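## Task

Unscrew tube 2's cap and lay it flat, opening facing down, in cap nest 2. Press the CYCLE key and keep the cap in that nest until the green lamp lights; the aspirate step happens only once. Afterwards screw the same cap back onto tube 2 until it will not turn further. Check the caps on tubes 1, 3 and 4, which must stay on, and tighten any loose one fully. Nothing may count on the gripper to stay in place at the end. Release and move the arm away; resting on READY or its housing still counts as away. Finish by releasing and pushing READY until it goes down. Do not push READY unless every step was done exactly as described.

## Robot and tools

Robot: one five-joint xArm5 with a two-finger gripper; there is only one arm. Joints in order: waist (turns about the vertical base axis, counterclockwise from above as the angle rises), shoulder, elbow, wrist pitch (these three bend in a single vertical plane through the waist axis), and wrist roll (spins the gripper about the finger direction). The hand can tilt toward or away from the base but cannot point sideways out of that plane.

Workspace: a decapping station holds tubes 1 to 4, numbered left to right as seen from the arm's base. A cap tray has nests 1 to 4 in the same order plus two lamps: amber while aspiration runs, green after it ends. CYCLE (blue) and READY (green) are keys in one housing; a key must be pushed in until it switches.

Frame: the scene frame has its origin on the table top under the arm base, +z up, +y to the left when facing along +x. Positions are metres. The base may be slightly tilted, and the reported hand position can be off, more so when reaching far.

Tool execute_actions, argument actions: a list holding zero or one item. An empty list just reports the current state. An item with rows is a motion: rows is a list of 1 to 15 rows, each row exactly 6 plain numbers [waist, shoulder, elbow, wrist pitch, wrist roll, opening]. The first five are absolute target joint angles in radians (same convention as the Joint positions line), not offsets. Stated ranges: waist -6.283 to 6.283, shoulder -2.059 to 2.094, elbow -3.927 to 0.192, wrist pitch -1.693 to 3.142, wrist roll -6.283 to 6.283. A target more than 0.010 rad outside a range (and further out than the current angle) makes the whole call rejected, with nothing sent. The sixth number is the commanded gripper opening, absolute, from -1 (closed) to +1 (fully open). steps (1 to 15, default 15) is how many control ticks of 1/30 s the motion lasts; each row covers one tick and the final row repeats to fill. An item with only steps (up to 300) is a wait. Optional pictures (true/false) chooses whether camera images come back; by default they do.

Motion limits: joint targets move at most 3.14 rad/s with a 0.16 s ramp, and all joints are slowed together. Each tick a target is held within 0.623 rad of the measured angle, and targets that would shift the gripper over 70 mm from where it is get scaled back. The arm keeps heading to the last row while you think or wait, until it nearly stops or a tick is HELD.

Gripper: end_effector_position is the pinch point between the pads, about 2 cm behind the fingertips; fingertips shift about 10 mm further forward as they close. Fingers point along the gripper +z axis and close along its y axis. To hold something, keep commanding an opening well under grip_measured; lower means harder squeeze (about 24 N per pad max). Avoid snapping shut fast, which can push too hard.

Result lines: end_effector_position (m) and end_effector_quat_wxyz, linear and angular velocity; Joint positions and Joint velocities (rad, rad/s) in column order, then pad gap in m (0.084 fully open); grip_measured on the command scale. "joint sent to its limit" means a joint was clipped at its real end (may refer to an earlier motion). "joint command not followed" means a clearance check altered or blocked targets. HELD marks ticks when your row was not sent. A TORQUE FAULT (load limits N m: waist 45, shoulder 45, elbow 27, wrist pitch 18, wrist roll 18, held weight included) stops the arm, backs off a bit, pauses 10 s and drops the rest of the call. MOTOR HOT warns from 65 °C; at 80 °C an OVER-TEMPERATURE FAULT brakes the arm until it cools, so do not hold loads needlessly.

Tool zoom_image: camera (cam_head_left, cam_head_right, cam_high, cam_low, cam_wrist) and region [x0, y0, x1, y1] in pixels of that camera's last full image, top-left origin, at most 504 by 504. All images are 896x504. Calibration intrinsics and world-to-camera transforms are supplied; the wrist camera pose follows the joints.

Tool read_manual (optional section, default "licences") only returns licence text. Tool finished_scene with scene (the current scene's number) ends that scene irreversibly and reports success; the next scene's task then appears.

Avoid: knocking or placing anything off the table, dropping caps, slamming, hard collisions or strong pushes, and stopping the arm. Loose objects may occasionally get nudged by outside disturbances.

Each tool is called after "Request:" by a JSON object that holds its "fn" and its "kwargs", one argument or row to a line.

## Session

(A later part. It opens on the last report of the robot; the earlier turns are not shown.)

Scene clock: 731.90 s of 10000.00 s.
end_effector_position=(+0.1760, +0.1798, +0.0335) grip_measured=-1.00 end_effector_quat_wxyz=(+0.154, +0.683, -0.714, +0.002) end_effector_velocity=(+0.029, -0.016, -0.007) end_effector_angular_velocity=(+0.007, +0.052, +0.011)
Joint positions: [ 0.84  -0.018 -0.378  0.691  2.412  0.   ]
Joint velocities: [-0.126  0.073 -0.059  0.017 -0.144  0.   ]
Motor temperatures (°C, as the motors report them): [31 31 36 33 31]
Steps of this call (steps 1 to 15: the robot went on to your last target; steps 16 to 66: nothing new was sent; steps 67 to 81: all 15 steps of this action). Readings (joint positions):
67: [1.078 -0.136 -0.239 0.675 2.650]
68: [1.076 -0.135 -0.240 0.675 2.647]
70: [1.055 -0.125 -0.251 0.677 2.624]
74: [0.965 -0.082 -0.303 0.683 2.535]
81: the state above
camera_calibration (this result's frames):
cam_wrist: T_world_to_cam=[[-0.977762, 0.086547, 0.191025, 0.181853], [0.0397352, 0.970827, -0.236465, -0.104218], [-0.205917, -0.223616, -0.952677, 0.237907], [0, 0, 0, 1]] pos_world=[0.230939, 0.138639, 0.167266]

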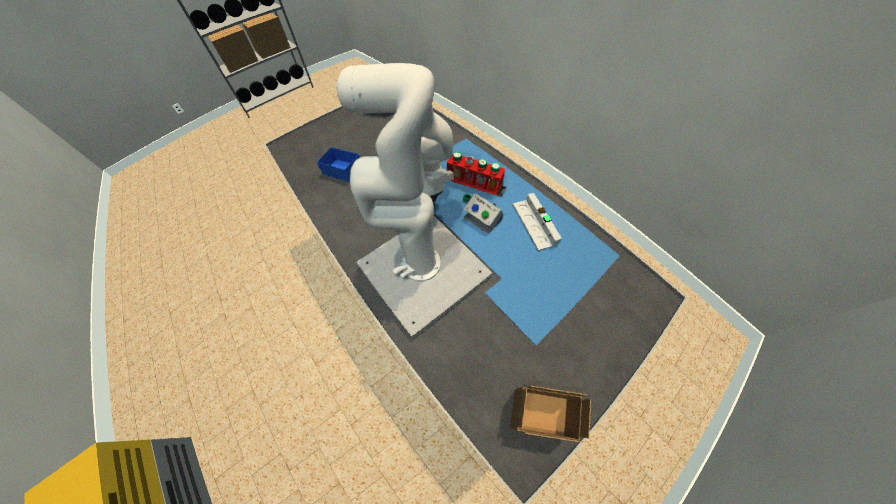

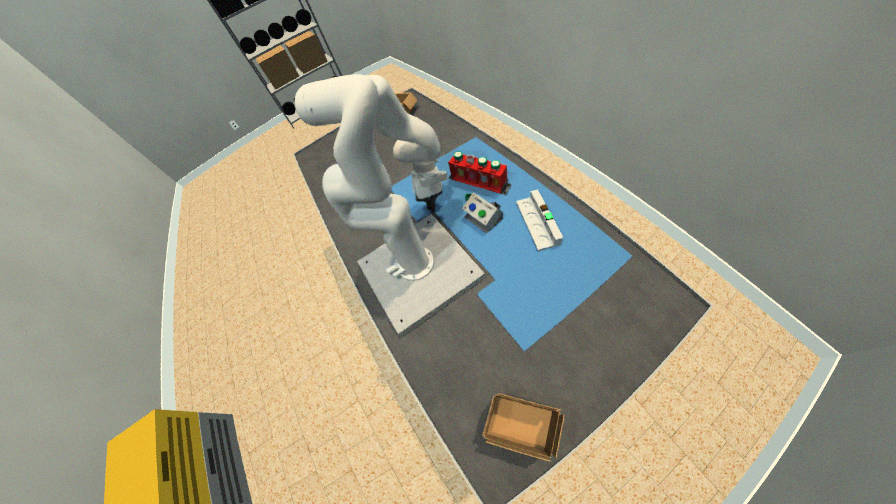

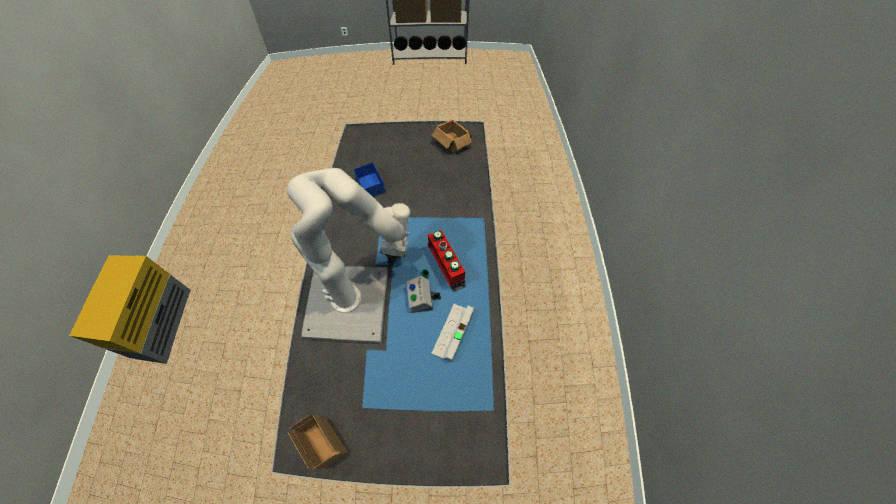

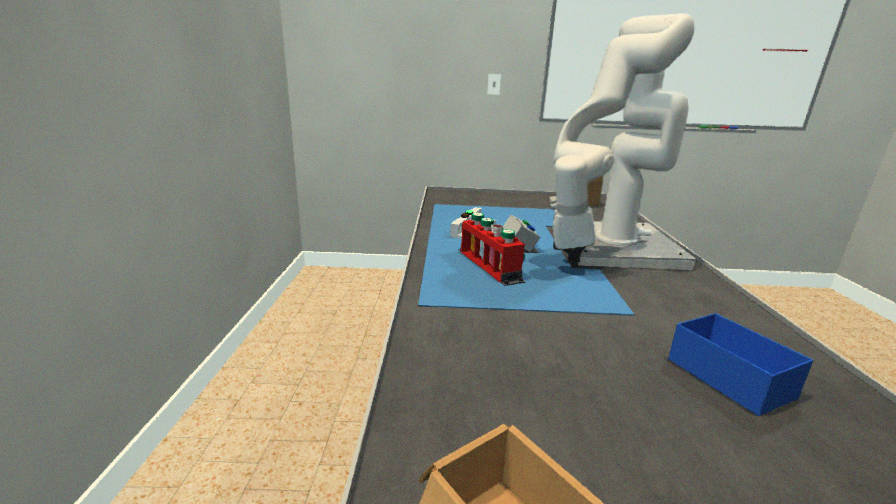

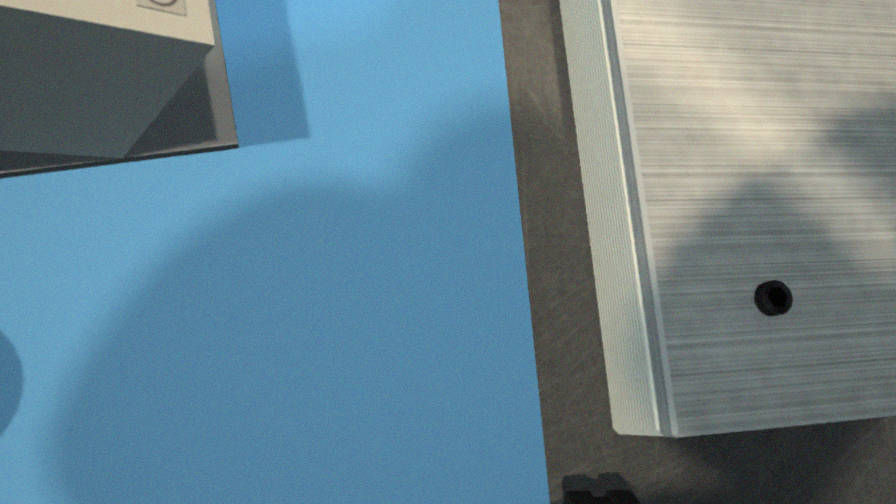

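Request:
{"fn": "execute_actions", "kwargs": {
  "actions": [
    {"rows":[[0.83,-0.1,-0.5,0.7,2.6,-0.5],[0.8,-0.15,-0.6,0.75,2.8,0],[0.8,-0.15,-0.6,0.75,2.8,0],[0.8,-0.15,-0.6,0.75,2.8,0],[0.8,-0.15,-0.6,0.75,2.8,0],[0.4,-0.05,-0.6,0.65,3.14,0.3]]}
  ],
  "pictures": false
}}

Request:
{"fn": "execute_actions", "kwargs": {
  "actions": [
    {"rows":[[0.4,-0.02,-0.54,0.56,3.14,0.3]]}
  ]
}}

Scene clock: 740.30 s of 10000.00 s.
end_effector_position=(+0.2971, +0.1825, +0.0849) grip_measured=+0.29 end_effector_quat_wxyz=(-0.050, -0.400, +0.915, -0.006) end_effector_velocity=(+0.299, -0.167, +0.081) end_effector_angular_velocity=(+0.082, -0.388, -2.050)
Joint positions: [ 0.594 -0.057 -0.538  0.679  2.869  0.056]
Joint velocities: [-0.859  0.029 -0.281 -0.125  1.196  0.001]
Motor temperatures (°C, as the motors report them): [31 31 36 33 31]
Steps of this call (steps 1 to 30: the robot went on to your last target; steps 31 to 237: nothing new was sent; steps 238 to 252: all 15 steps of this action). Readings (joint positions):
238: [0.830 -0.012 -0.382 0.694 2.400]
239: [0.830 -0.013 -0.383 0.694 2.404]
241: [0.829 -0.027 -0.402 0.698 2.444]
245: [0.808 -0.067 -0.475 0.709 2.580]
252: the state above

Scene clock: 740.80 s of 10000.00 s.
end_effector_position=(+0.3484, +0.1307, +0.0799) grip_measured=+0.29 end_effector_quat_wxyz=(-0.008, -0.180, +0.984, -0.002) end_effector_velocity=(+0.003, -0.004, -0.000) end_effector_angular_velocity=(+0.003, -0.008, -0.029)
Joint positions: [ 0.402 -0.02  -0.54   0.561  3.138  0.056]
Joint velocities: [-0.013  0.002  0.001 -0.012  0.017  0.   ]
Motor temperatures (°C, as the motors report them): [31 31 36 33 31]
Steps of this call (steps 1 to 15: all 15 steps of this action). Readings (joint positions):
1: [0.566 -0.056 -0.547 0.674 2.909]
2: [0.537 -0.054 -0.555 0.669 2.949]
4: [0.480 -0.046 -0.558 0.636 3.028]
8: [0.415 -0.024 -0.541 0.577 3.116]
15: the state above
camera_calibration (this result's frames):
cam_wrist: T_world_to_cam=[[-0.332771, 0.942913, -0.0133403, 0.0255386], [0.942818, 0.332388, -0.0247349, -0.300466], [-0.0188887, -0.0208086, -0.999605, 0.218715], [0, 0, 0, 1]] pos_world=[0.295915, 0.0803418, 0.211537]

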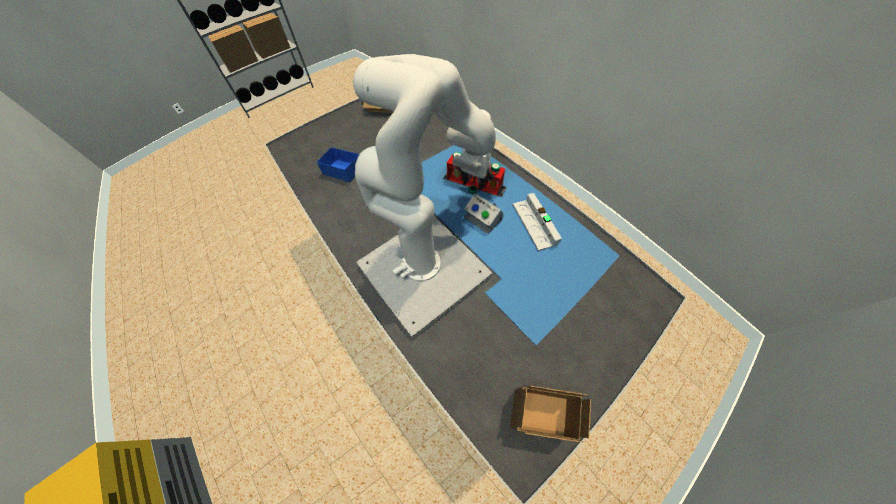

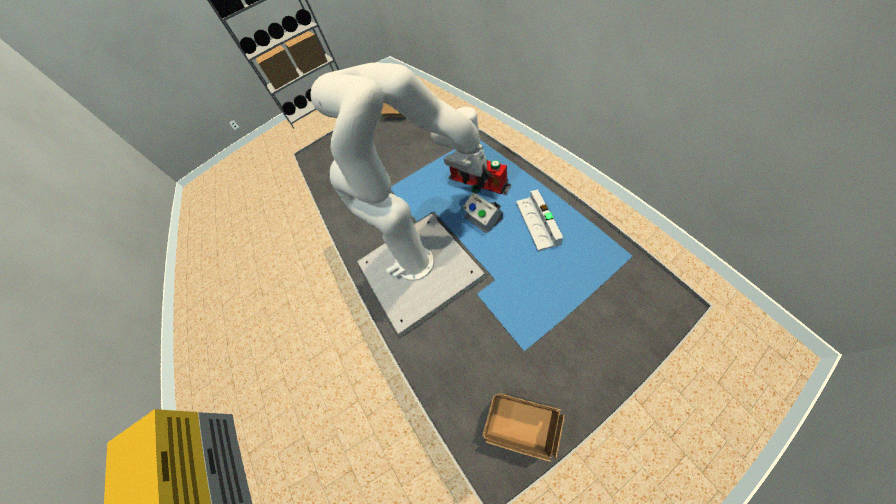

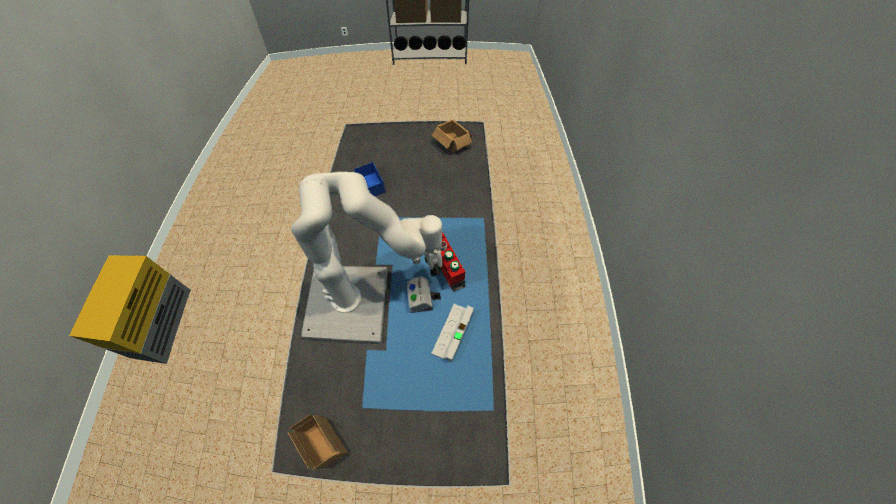

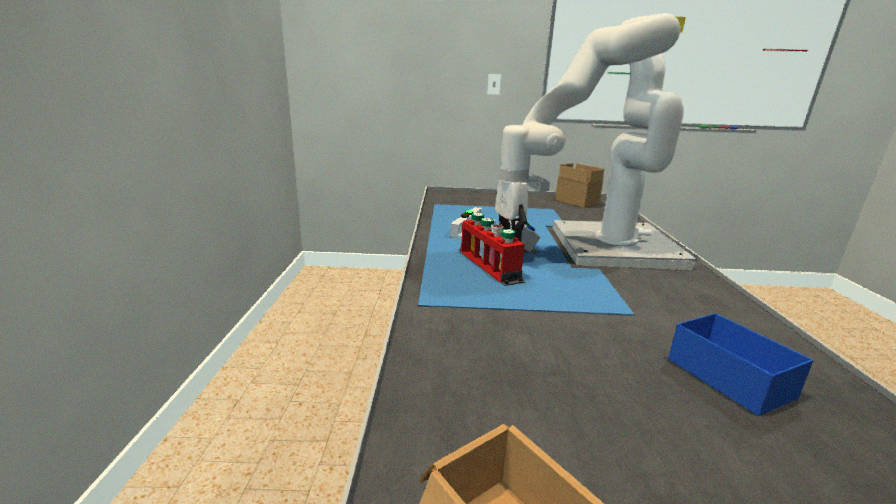

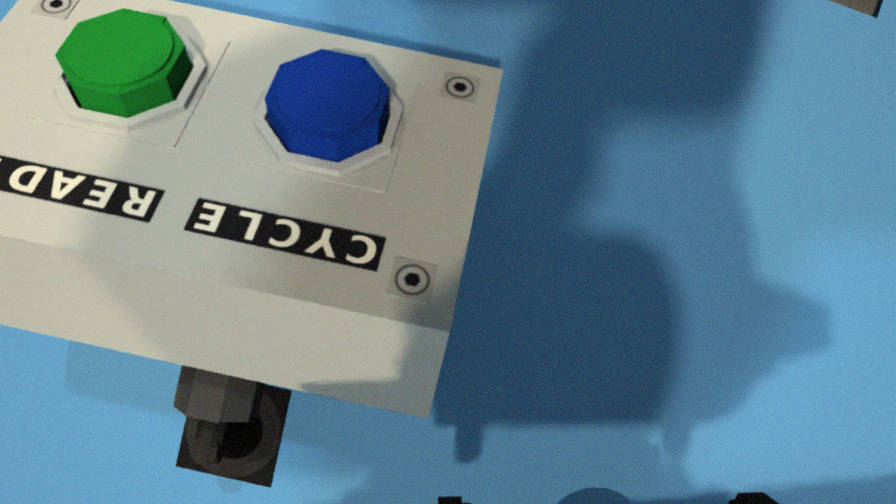

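Request:
{"fn": "execute_actions", "kwargs": {
  "actions": [
    {"rows":[[0.42,-0.16,-0.42,0.58,3.14,0.3]]}
  ]
}}

Scene clock: 745.00 s of 10000.00 s.
end_effector_position=(+0.3137, +0.1241, +0.0892) grip_measured=+0.29 end_effector_quat_wxyz=(-0.008, -0.188, +0.982, -0.002) end_effector_velocity=(-0.004, -0.000, +0.001) end_effector_angular_velocity=(-0.000, +0.001, +0.003)
Joint positions: [ 0.42  -0.158 -0.421  0.58   3.14   0.056]
Joint velocities: [ 0.003 -0.013  0.011  0.003 -0.     0.   ]
Motor temperatures (°C, as the motors report them): [31 31 37 33 31]
Steps of this call (steps 1 to 15: the robot went on to your last target; steps 16 to 111: nothing new was sent; steps 112 to 126: all 15 steps of this action). Readings (joint positions):
112: [0.400 -0.020 -0.540 0.560 3.140]
113: [0.400 -0.023 -0.538 0.560 3.140]
115: [0.405 -0.058 -0.507 0.565 3.140]
119: [0.417 -0.140 -0.437 0.577 3.140]
126: the state above
camera_calibration (this result's frames):
cam_wrist: T_world_to_cam=[[-0.347922, 0.937432, -0.013076, 0.0257669], [0.937348, 0.347553, -0.0242137, -0.265596], [-0.0181541, -0.0206812, -0.999621, 0.226911], [0, 0, 0, 1]] pos_world=[0.26204, 0.0728468, 0.22073]

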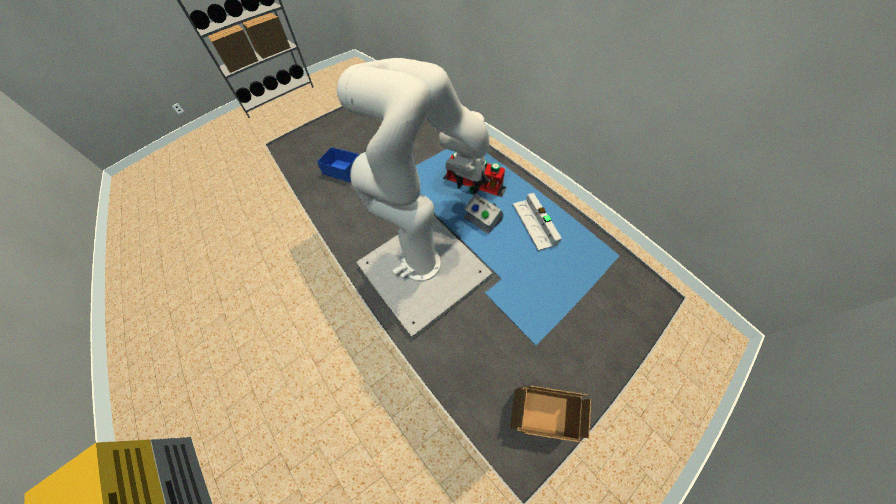

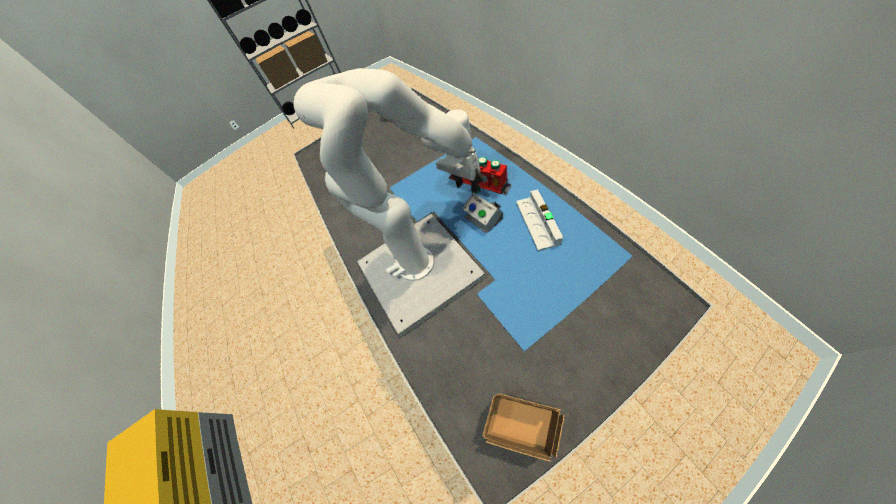

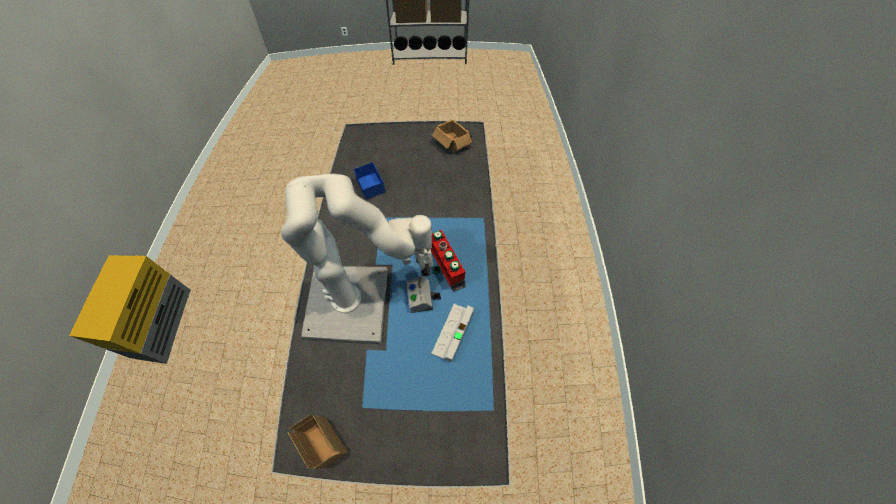

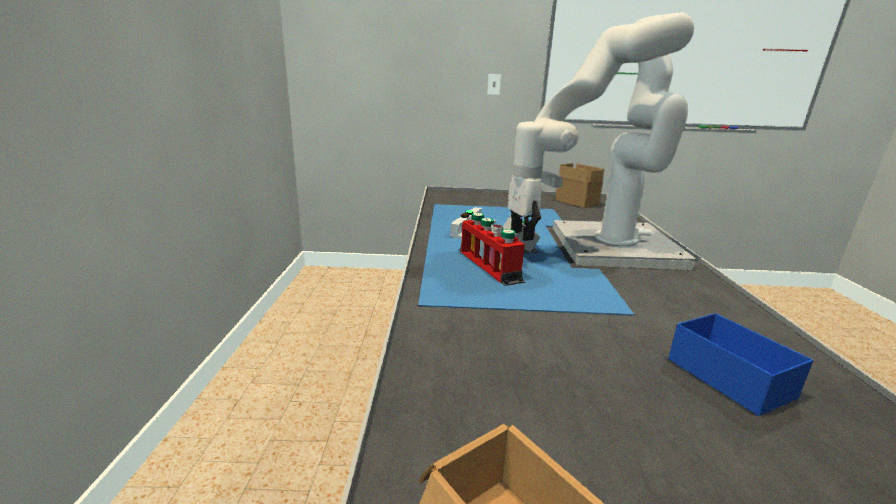

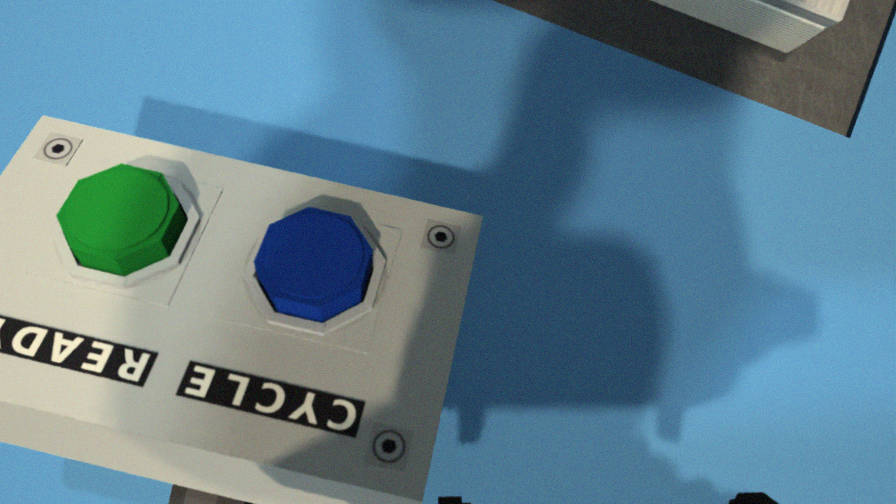

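Request:
{"fn": "execute_actions", "kwargs": {
  "actions": [
    {"rows":[[0.42,-0.2,-0.46,0.66,1.5,0.3],[0.42,-0.2,-0.46,0.66,1.5,0.3],[0.42,-0.2,-0.46,0.66,1.5,0.3],[0.42,-0.2,-0.46,0.66,0.0,0.3]]}
  ],
  "pictures": false
}}

Request:
{"fn": "execute_actions", "kwargs": {
  "actions": [
    {"rows":[[0.42,-0.2,-0.46,0.66,0.0,0.3]]}
  ]
}}

Request:
{"fn": "execute_actions", "kwargs": {
  "actions": [
    {"rows":[[0.42,-0.2,-0.46,0.66,0.0,0.3]]}
  ]
}}

Scene clock: 749.87 s of 10000.00 s.
end_effector_position=(+0.3201, +0.1267, +0.1094) grip_measured=+0.29 end_effector_quat_wxyz=(-0.007, -0.615, +0.788, +0.002) end_effector_velocity=(-0.002, -0.001, +0.006) end_effector_angular_velocity=(+0.030, +0.033, +2.610)
Joint positions: [ 0.42  -0.198 -0.458  0.656  2.193  0.056]
Joint velocities: [ 0.    -0.016 -0.013  0.045 -2.611 -0.   ]
Motor temperatures (°C, as the motors report them): [31 31 37 33 31]
Steps of this call (steps 1 to 15: the robot went on to your last target; steps 16 to 131: nothing new was sent; steps 132 to 146: all 15 steps of this action). Readings (joint positions):
132: [0.420 -0.160 -0.420 0.580 3.140]
133: [0.420 -0.160 -0.420 0.581 3.136]
135: [0.420 -0.163 -0.422 0.586 3.093]
139: [0.420 -0.180 -0.440 0.620 2.816]
146: the state above

Scene clock: 750.37 s of 10000.00 s.
end_effector_position=(+0.3202, +0.1267, +0.1101) grip_measured=+0.29 end_effector_quat_wxyz=(+0.005, +0.969, -0.249, -0.006) end_effector_velocity=(+0.001, +0.000, +0.000) end_effector_angular_velocity=(+0.038, +0.017, +2.614)
Joint positions: [ 0.42  -0.2   -0.46   0.66   0.879  0.056]
Joint velocities: [ 0.001  0.    -0.001 -0.001 -2.614 -0.   ]
Motor temperatures (°C, as the motors report them): [31 31 37 33 31]
Steps of this call (steps 1 to 15: all 15 steps of this action). Readings (joint positions):
1: [0.420 -0.199 -0.459 0.658 2.105]
2: [0.420 -0.199 -0.459 0.658 2.018]
4: [0.420 -0.199 -0.459 0.659 1.843]
8: [0.420 -0.200 -0.460 0.660 1.492]
15: the state above
camera_calibration (this result's frames):
cam_wrist: T_world_to_cam=[[-0.501582, -0.865109, 0.00158123, 0.301838], [-0.86511, 0.501583, 0.000396271, 0.2828], [-0.00113593, -0.00116917, -0.999999, 0.240148], [0, 0, 0, 1]] pos_world=[0.396322, 0.119556, 0.239558]

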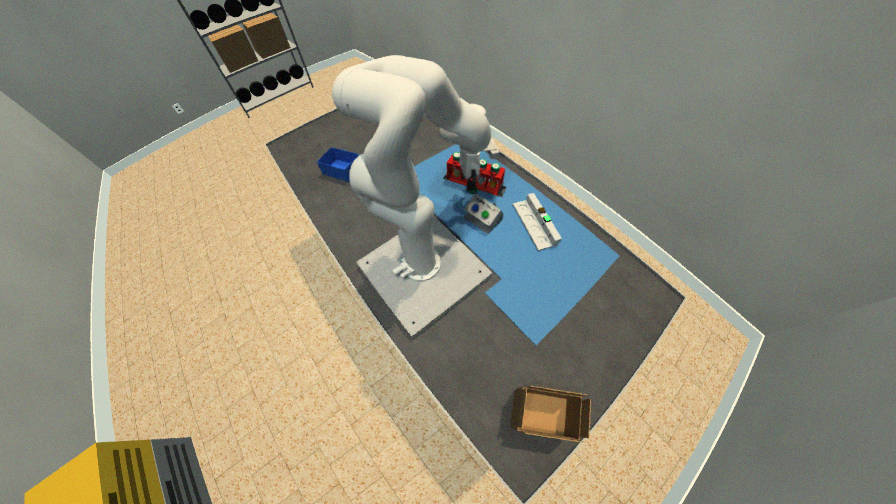

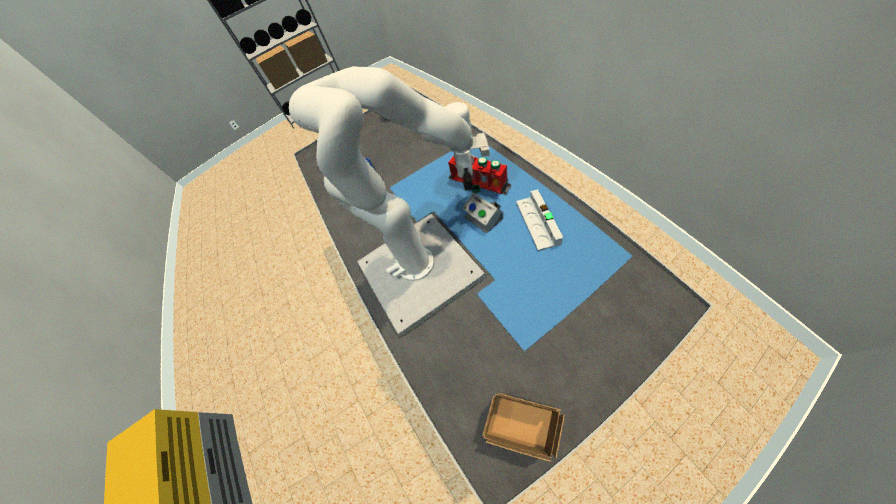

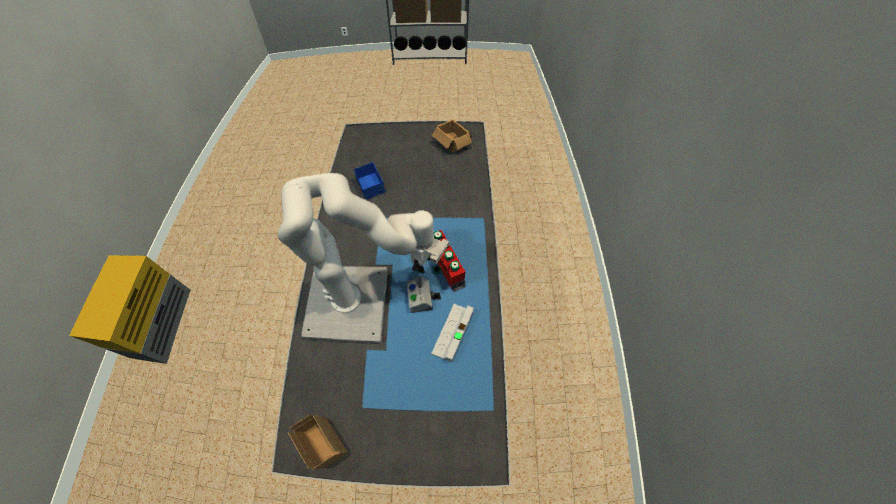

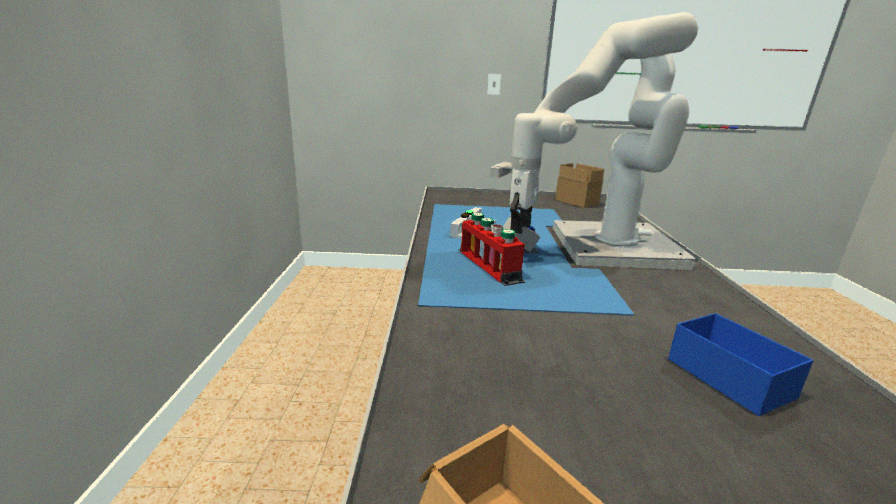

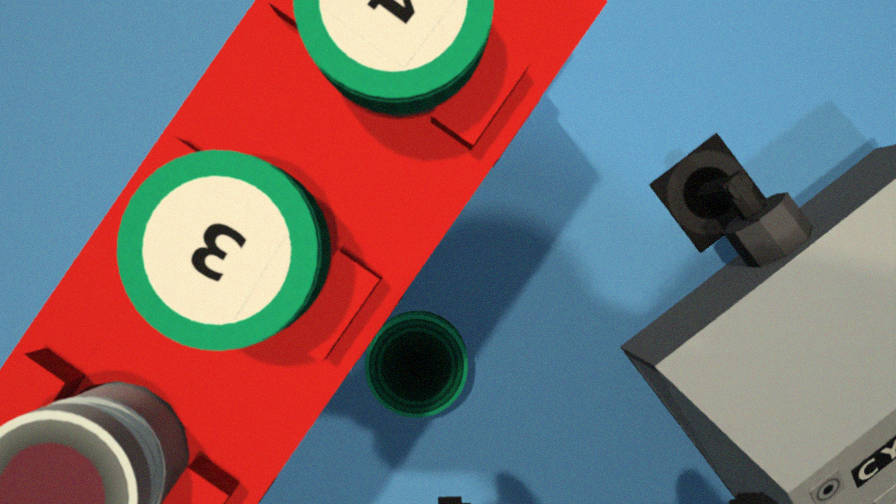

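Scene clock: 750.87 s of 10000.00 s.
end_effector_position=(+0.3202, +0.1268, +0.1101) grip_measured=+0.29 end_effector_quat_wxyz=(+0.002, +0.983, +0.181, -0.008) end_effector_velocity=(-0.001, +0.000, -0.001) end_effector_angular_velocity=(+0.001, +0.003, +0.146)
Joint positions: [ 0.42  -0.2   -0.46   0.66   0.012  0.056]
Joint velocities: [ 0.001  0.001  0.001  0.    -0.145  0.   ]
Motor temperatures (°C, as the motors report them): [31 31 37 33 31]
Steps of this call (steps 1 to 15: all 15 steps of this action). Readings (joint positions):
1: [0.420 -0.200 -0.460 0.660 0.792]
2: [0.420 -0.200 -0.460 0.660 0.704]
4: [0.420 -0.200 -0.460 0.660 0.529]
8: [0.420 -0.200 -0.460 0.660 0.202]
15: the state above
camera_calibration (this result's frames):
cam_wrist: T_world_to_cam=[[0.334763, -0.942251, -0.00985311, 0.0450912], [-0.942248, -0.334838, 0.00722771, 0.412778], [-0.0101095, 0.00686451, -0.999925, 0.242018], [0, 0, 0, 1]] pos_world=[0.376291, 0.179039, 0.239461]

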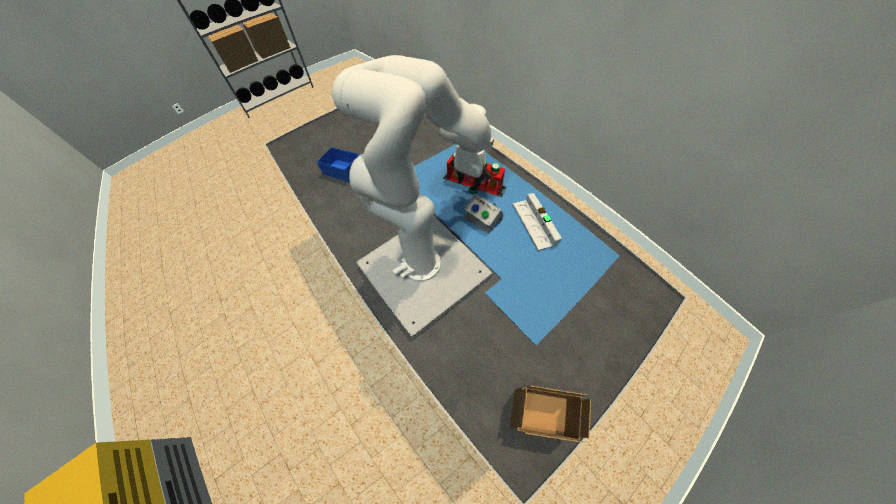

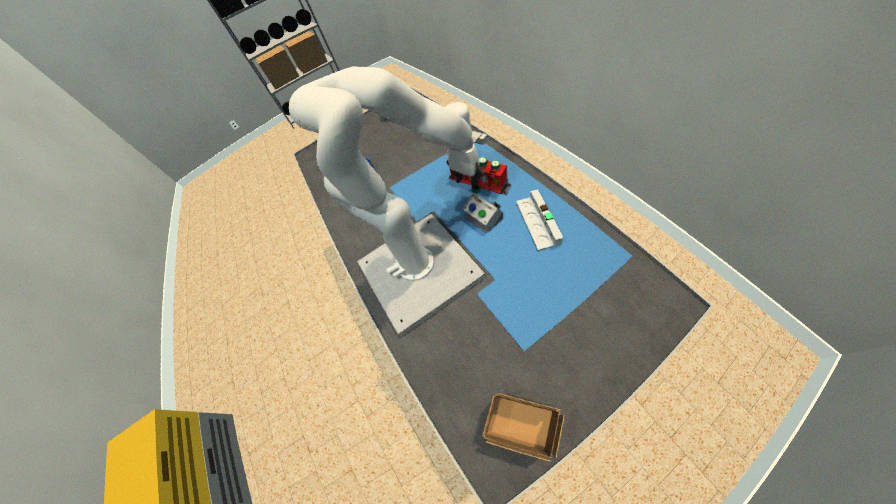

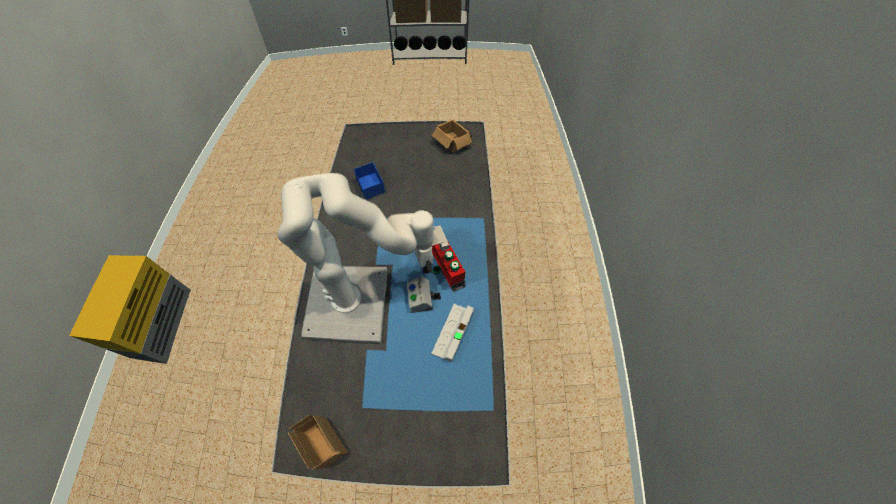

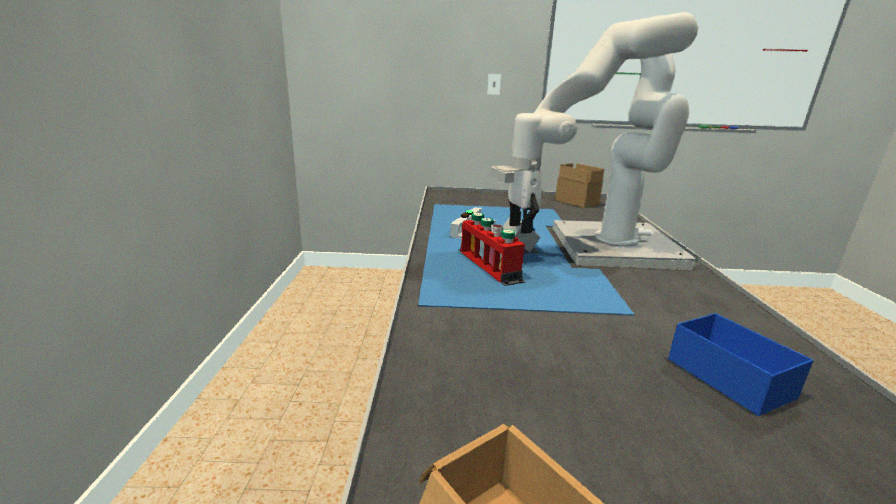

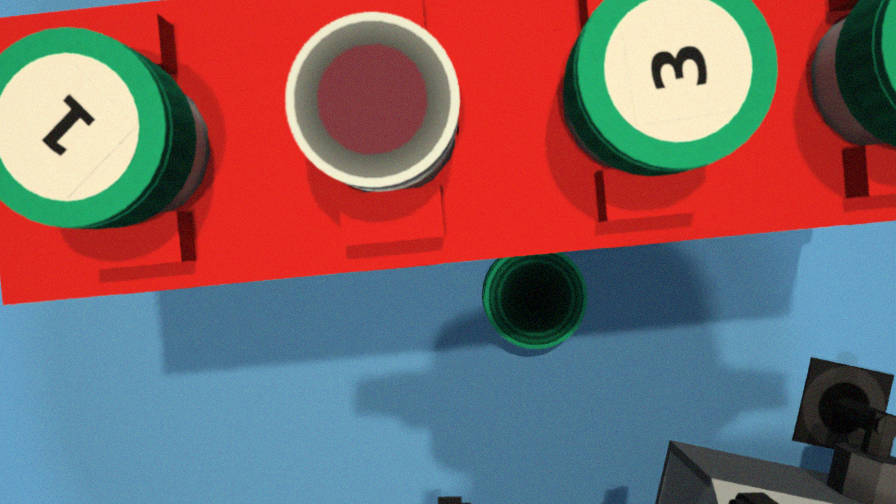

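Request:
{"fn": "execute_actions", "kwargs": {
  "actions": [
    {"rows":[[0.45,-0.25,-0.4,0.6,1.5,0.05],[0.45,-0.25,-0.4,0.6,1.5,0.05],[0.45,-0.25,-0.4,0.6,1.5,0.05],[0.45,-0.25,-0.3,0.4,3.14,0.05]]}
  ],
  "pictures": false
}}

Request:
{"fn": "execute_actions", "kwargs": {
  "actions": [
    {"rows":[[0.44,-0.2,-0.2,0.0,3.14,0.05]]}
  ],
  "pictures": false
}}

Request:
{"fn": "execute_actions", "kwargs": {
  "actions": [
    {"rows":[[0.43,-0.1,-0.15,-0.25,3.14,0.05],[0.43,-0.1,-0.15,-0.25,3.14,0.05],[0.43,-0.1,-0.15,-0.25,3.14,0.05],[0.425,0.007,-0.1,-0.408,3.14,0.05]]}
  ]
}}

Scene clock: 762.73 s of 10000.00 s.
end_effector_position=(+0.3119, +0.1339, +0.0959) grip_measured=+0.04 end_effector_quat_wxyz=(-0.037, +0.962, -0.267, +0.046) end_effector_velocity=(+0.011, +0.010, -0.003) end_effector_angular_velocity=(+0.360, -0.059, -2.580)
Joint positions: [ 0.449 -0.248 -0.311  0.425  0.947  0.046]
Joint velocities: [ 0.014 -0.03   0.125 -0.289  2.612 -0.   ]
Motor temperatures (°C, as the motors report them): [31 31 37 33 31]
Steps of this call (steps 1 to 30: the robot went on to your last target; steps 31 to 341: nothing new was sent; steps 342 to 356: all 15 steps of this action). Readings (joint positions):
342: [0.420 -0.200 -0.460 0.660 0.000]
343: [0.420 -0.200 -0.460 0.660 0.004]
345: [0.422 -0.203 -0.456 0.655 0.047]
349: [0.435 -0.225 -0.418 0.606 0.325]
356: the state above

Scene clock: 763.23 s of 10000.00 s.
end_effector_position=(+0.3404, +0.1427, +0.0967) grip_measured=+0.04 end_effector_quat_wxyz=(+0.181, -0.592, +0.784, -0.047) end_effector_velocity=(+0.010, +0.003, +0.007) end_effector_angular_velocity=(+0.925, +0.281, -2.434)
Joint positions: [ 0.44  -0.201 -0.203  0.012  2.246  0.046]
Joint velocities: [-0.003  0.013  0.032 -0.141  2.615  0.   ]
Motor temperatures (°C, as the motors report them): [31 31 37 33 31]
Steps of this call (steps 1 to 15: all 15 steps of this action). Readings (joint positions):
1: [0.449 -0.248 -0.308 0.417 1.035]
2: [0.449 -0.249 -0.306 0.410 1.122]
4: [0.449 -0.245 -0.296 0.375 1.290]
8: [0.444 -0.219 -0.241 0.164 1.632]
15: the state above

Scene clock: 763.73 s of 10000.00 s.
end_effector_position=(+0.3274, +0.1316, +0.0618) grip_measured=+0.04 end_effector_quat_wxyz=(+0.234, -0.192, +0.952, +0.043) end_effector_velocity=(+0.011, +0.003, +0.007) end_effector_angular_velocity=(+0.103, -0.057, -0.147)
Joint positions: [ 0.425  0.001 -0.103 -0.396  3.126  0.046]
Joint velocities: [-0.004  0.055  0.009 -0.156  0.161  0.   ]
Motor temperatures (°C, as the motors report them): [31 31 37 33 31]
Steps of this call (steps 1 to 15: all 15 steps of this action). Readings (joint positions):
1: [0.440 -0.201 -0.202 0.008 2.334]
2: [0.440 -0.201 -0.202 0.005 2.421]
4: [0.439 -0.193 -0.198 -0.019 2.596]
8: [0.432 -0.105 -0.155 -0.211 2.922]
15: the state above
camera_calibration (this result's frames):
cam_wrist: T_world_to_cam=[[-0.36152, 0.932332, -0.00780291, 0.0279368], [0.828748, 0.325166, 0.45546, -0.272858], [0.427177, 0.158191, -0.890222, 0.0238887], [0, 0, 0, 1]] pos_world=[0.226026, 0.058899, 0.14576]

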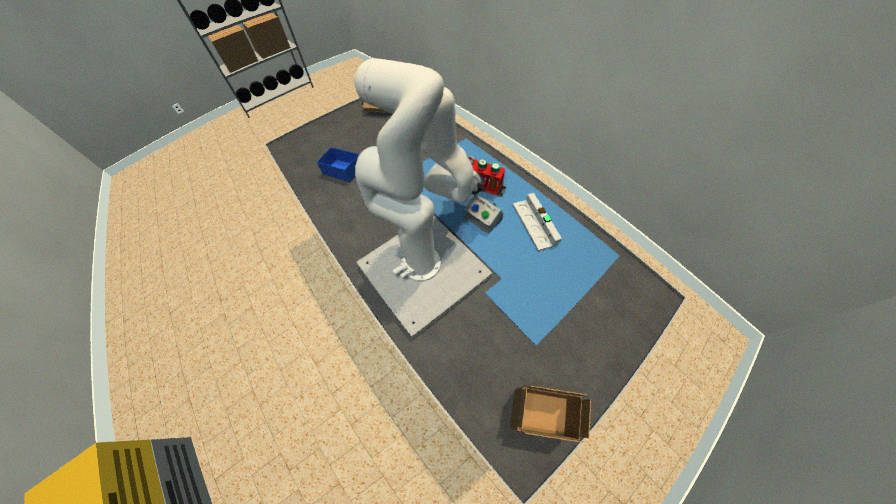

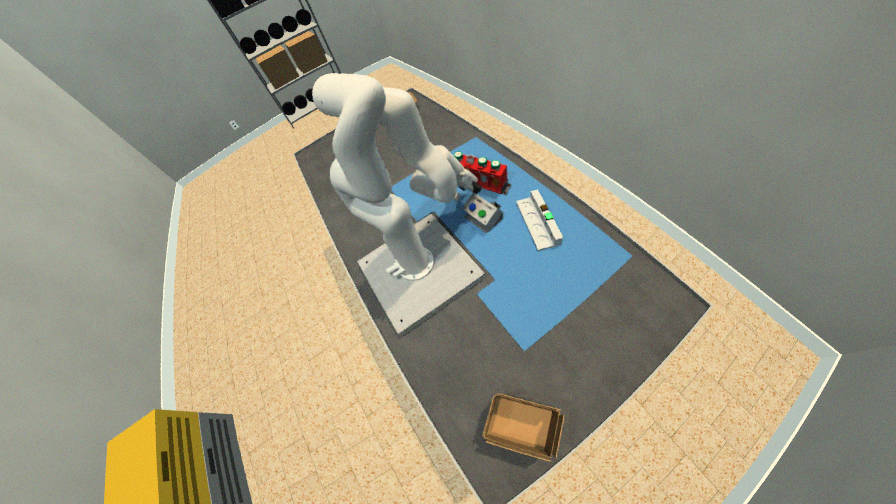

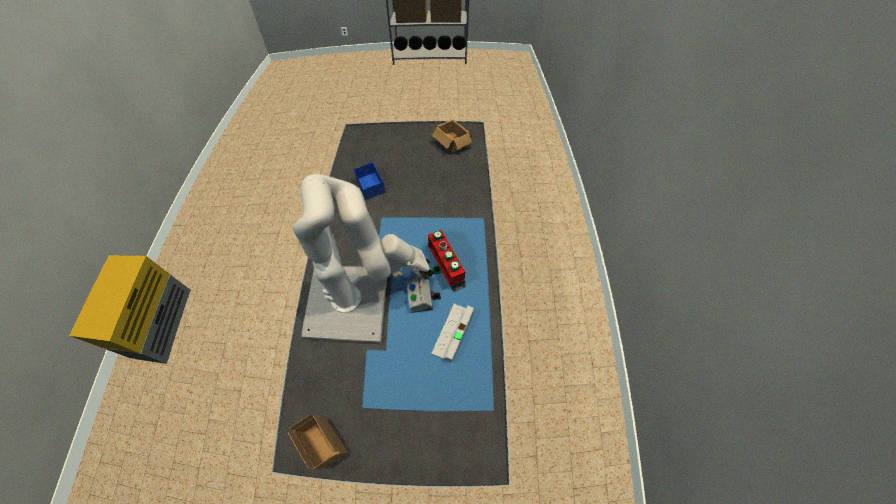

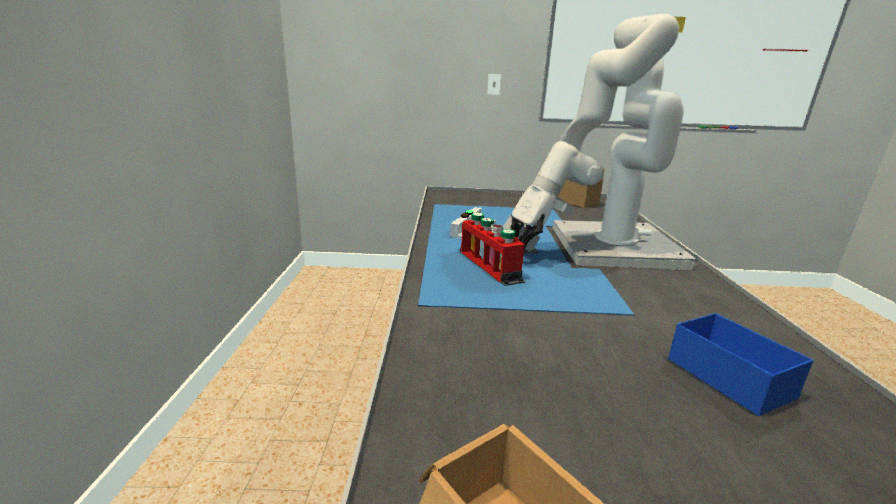

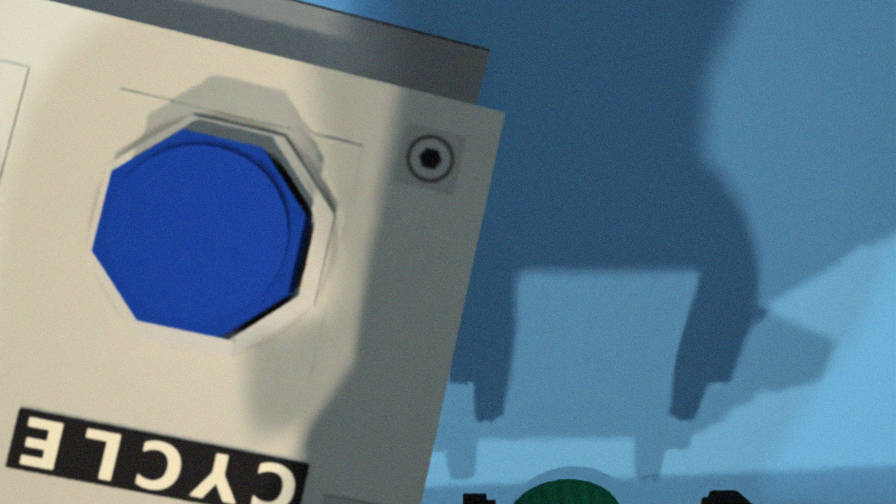

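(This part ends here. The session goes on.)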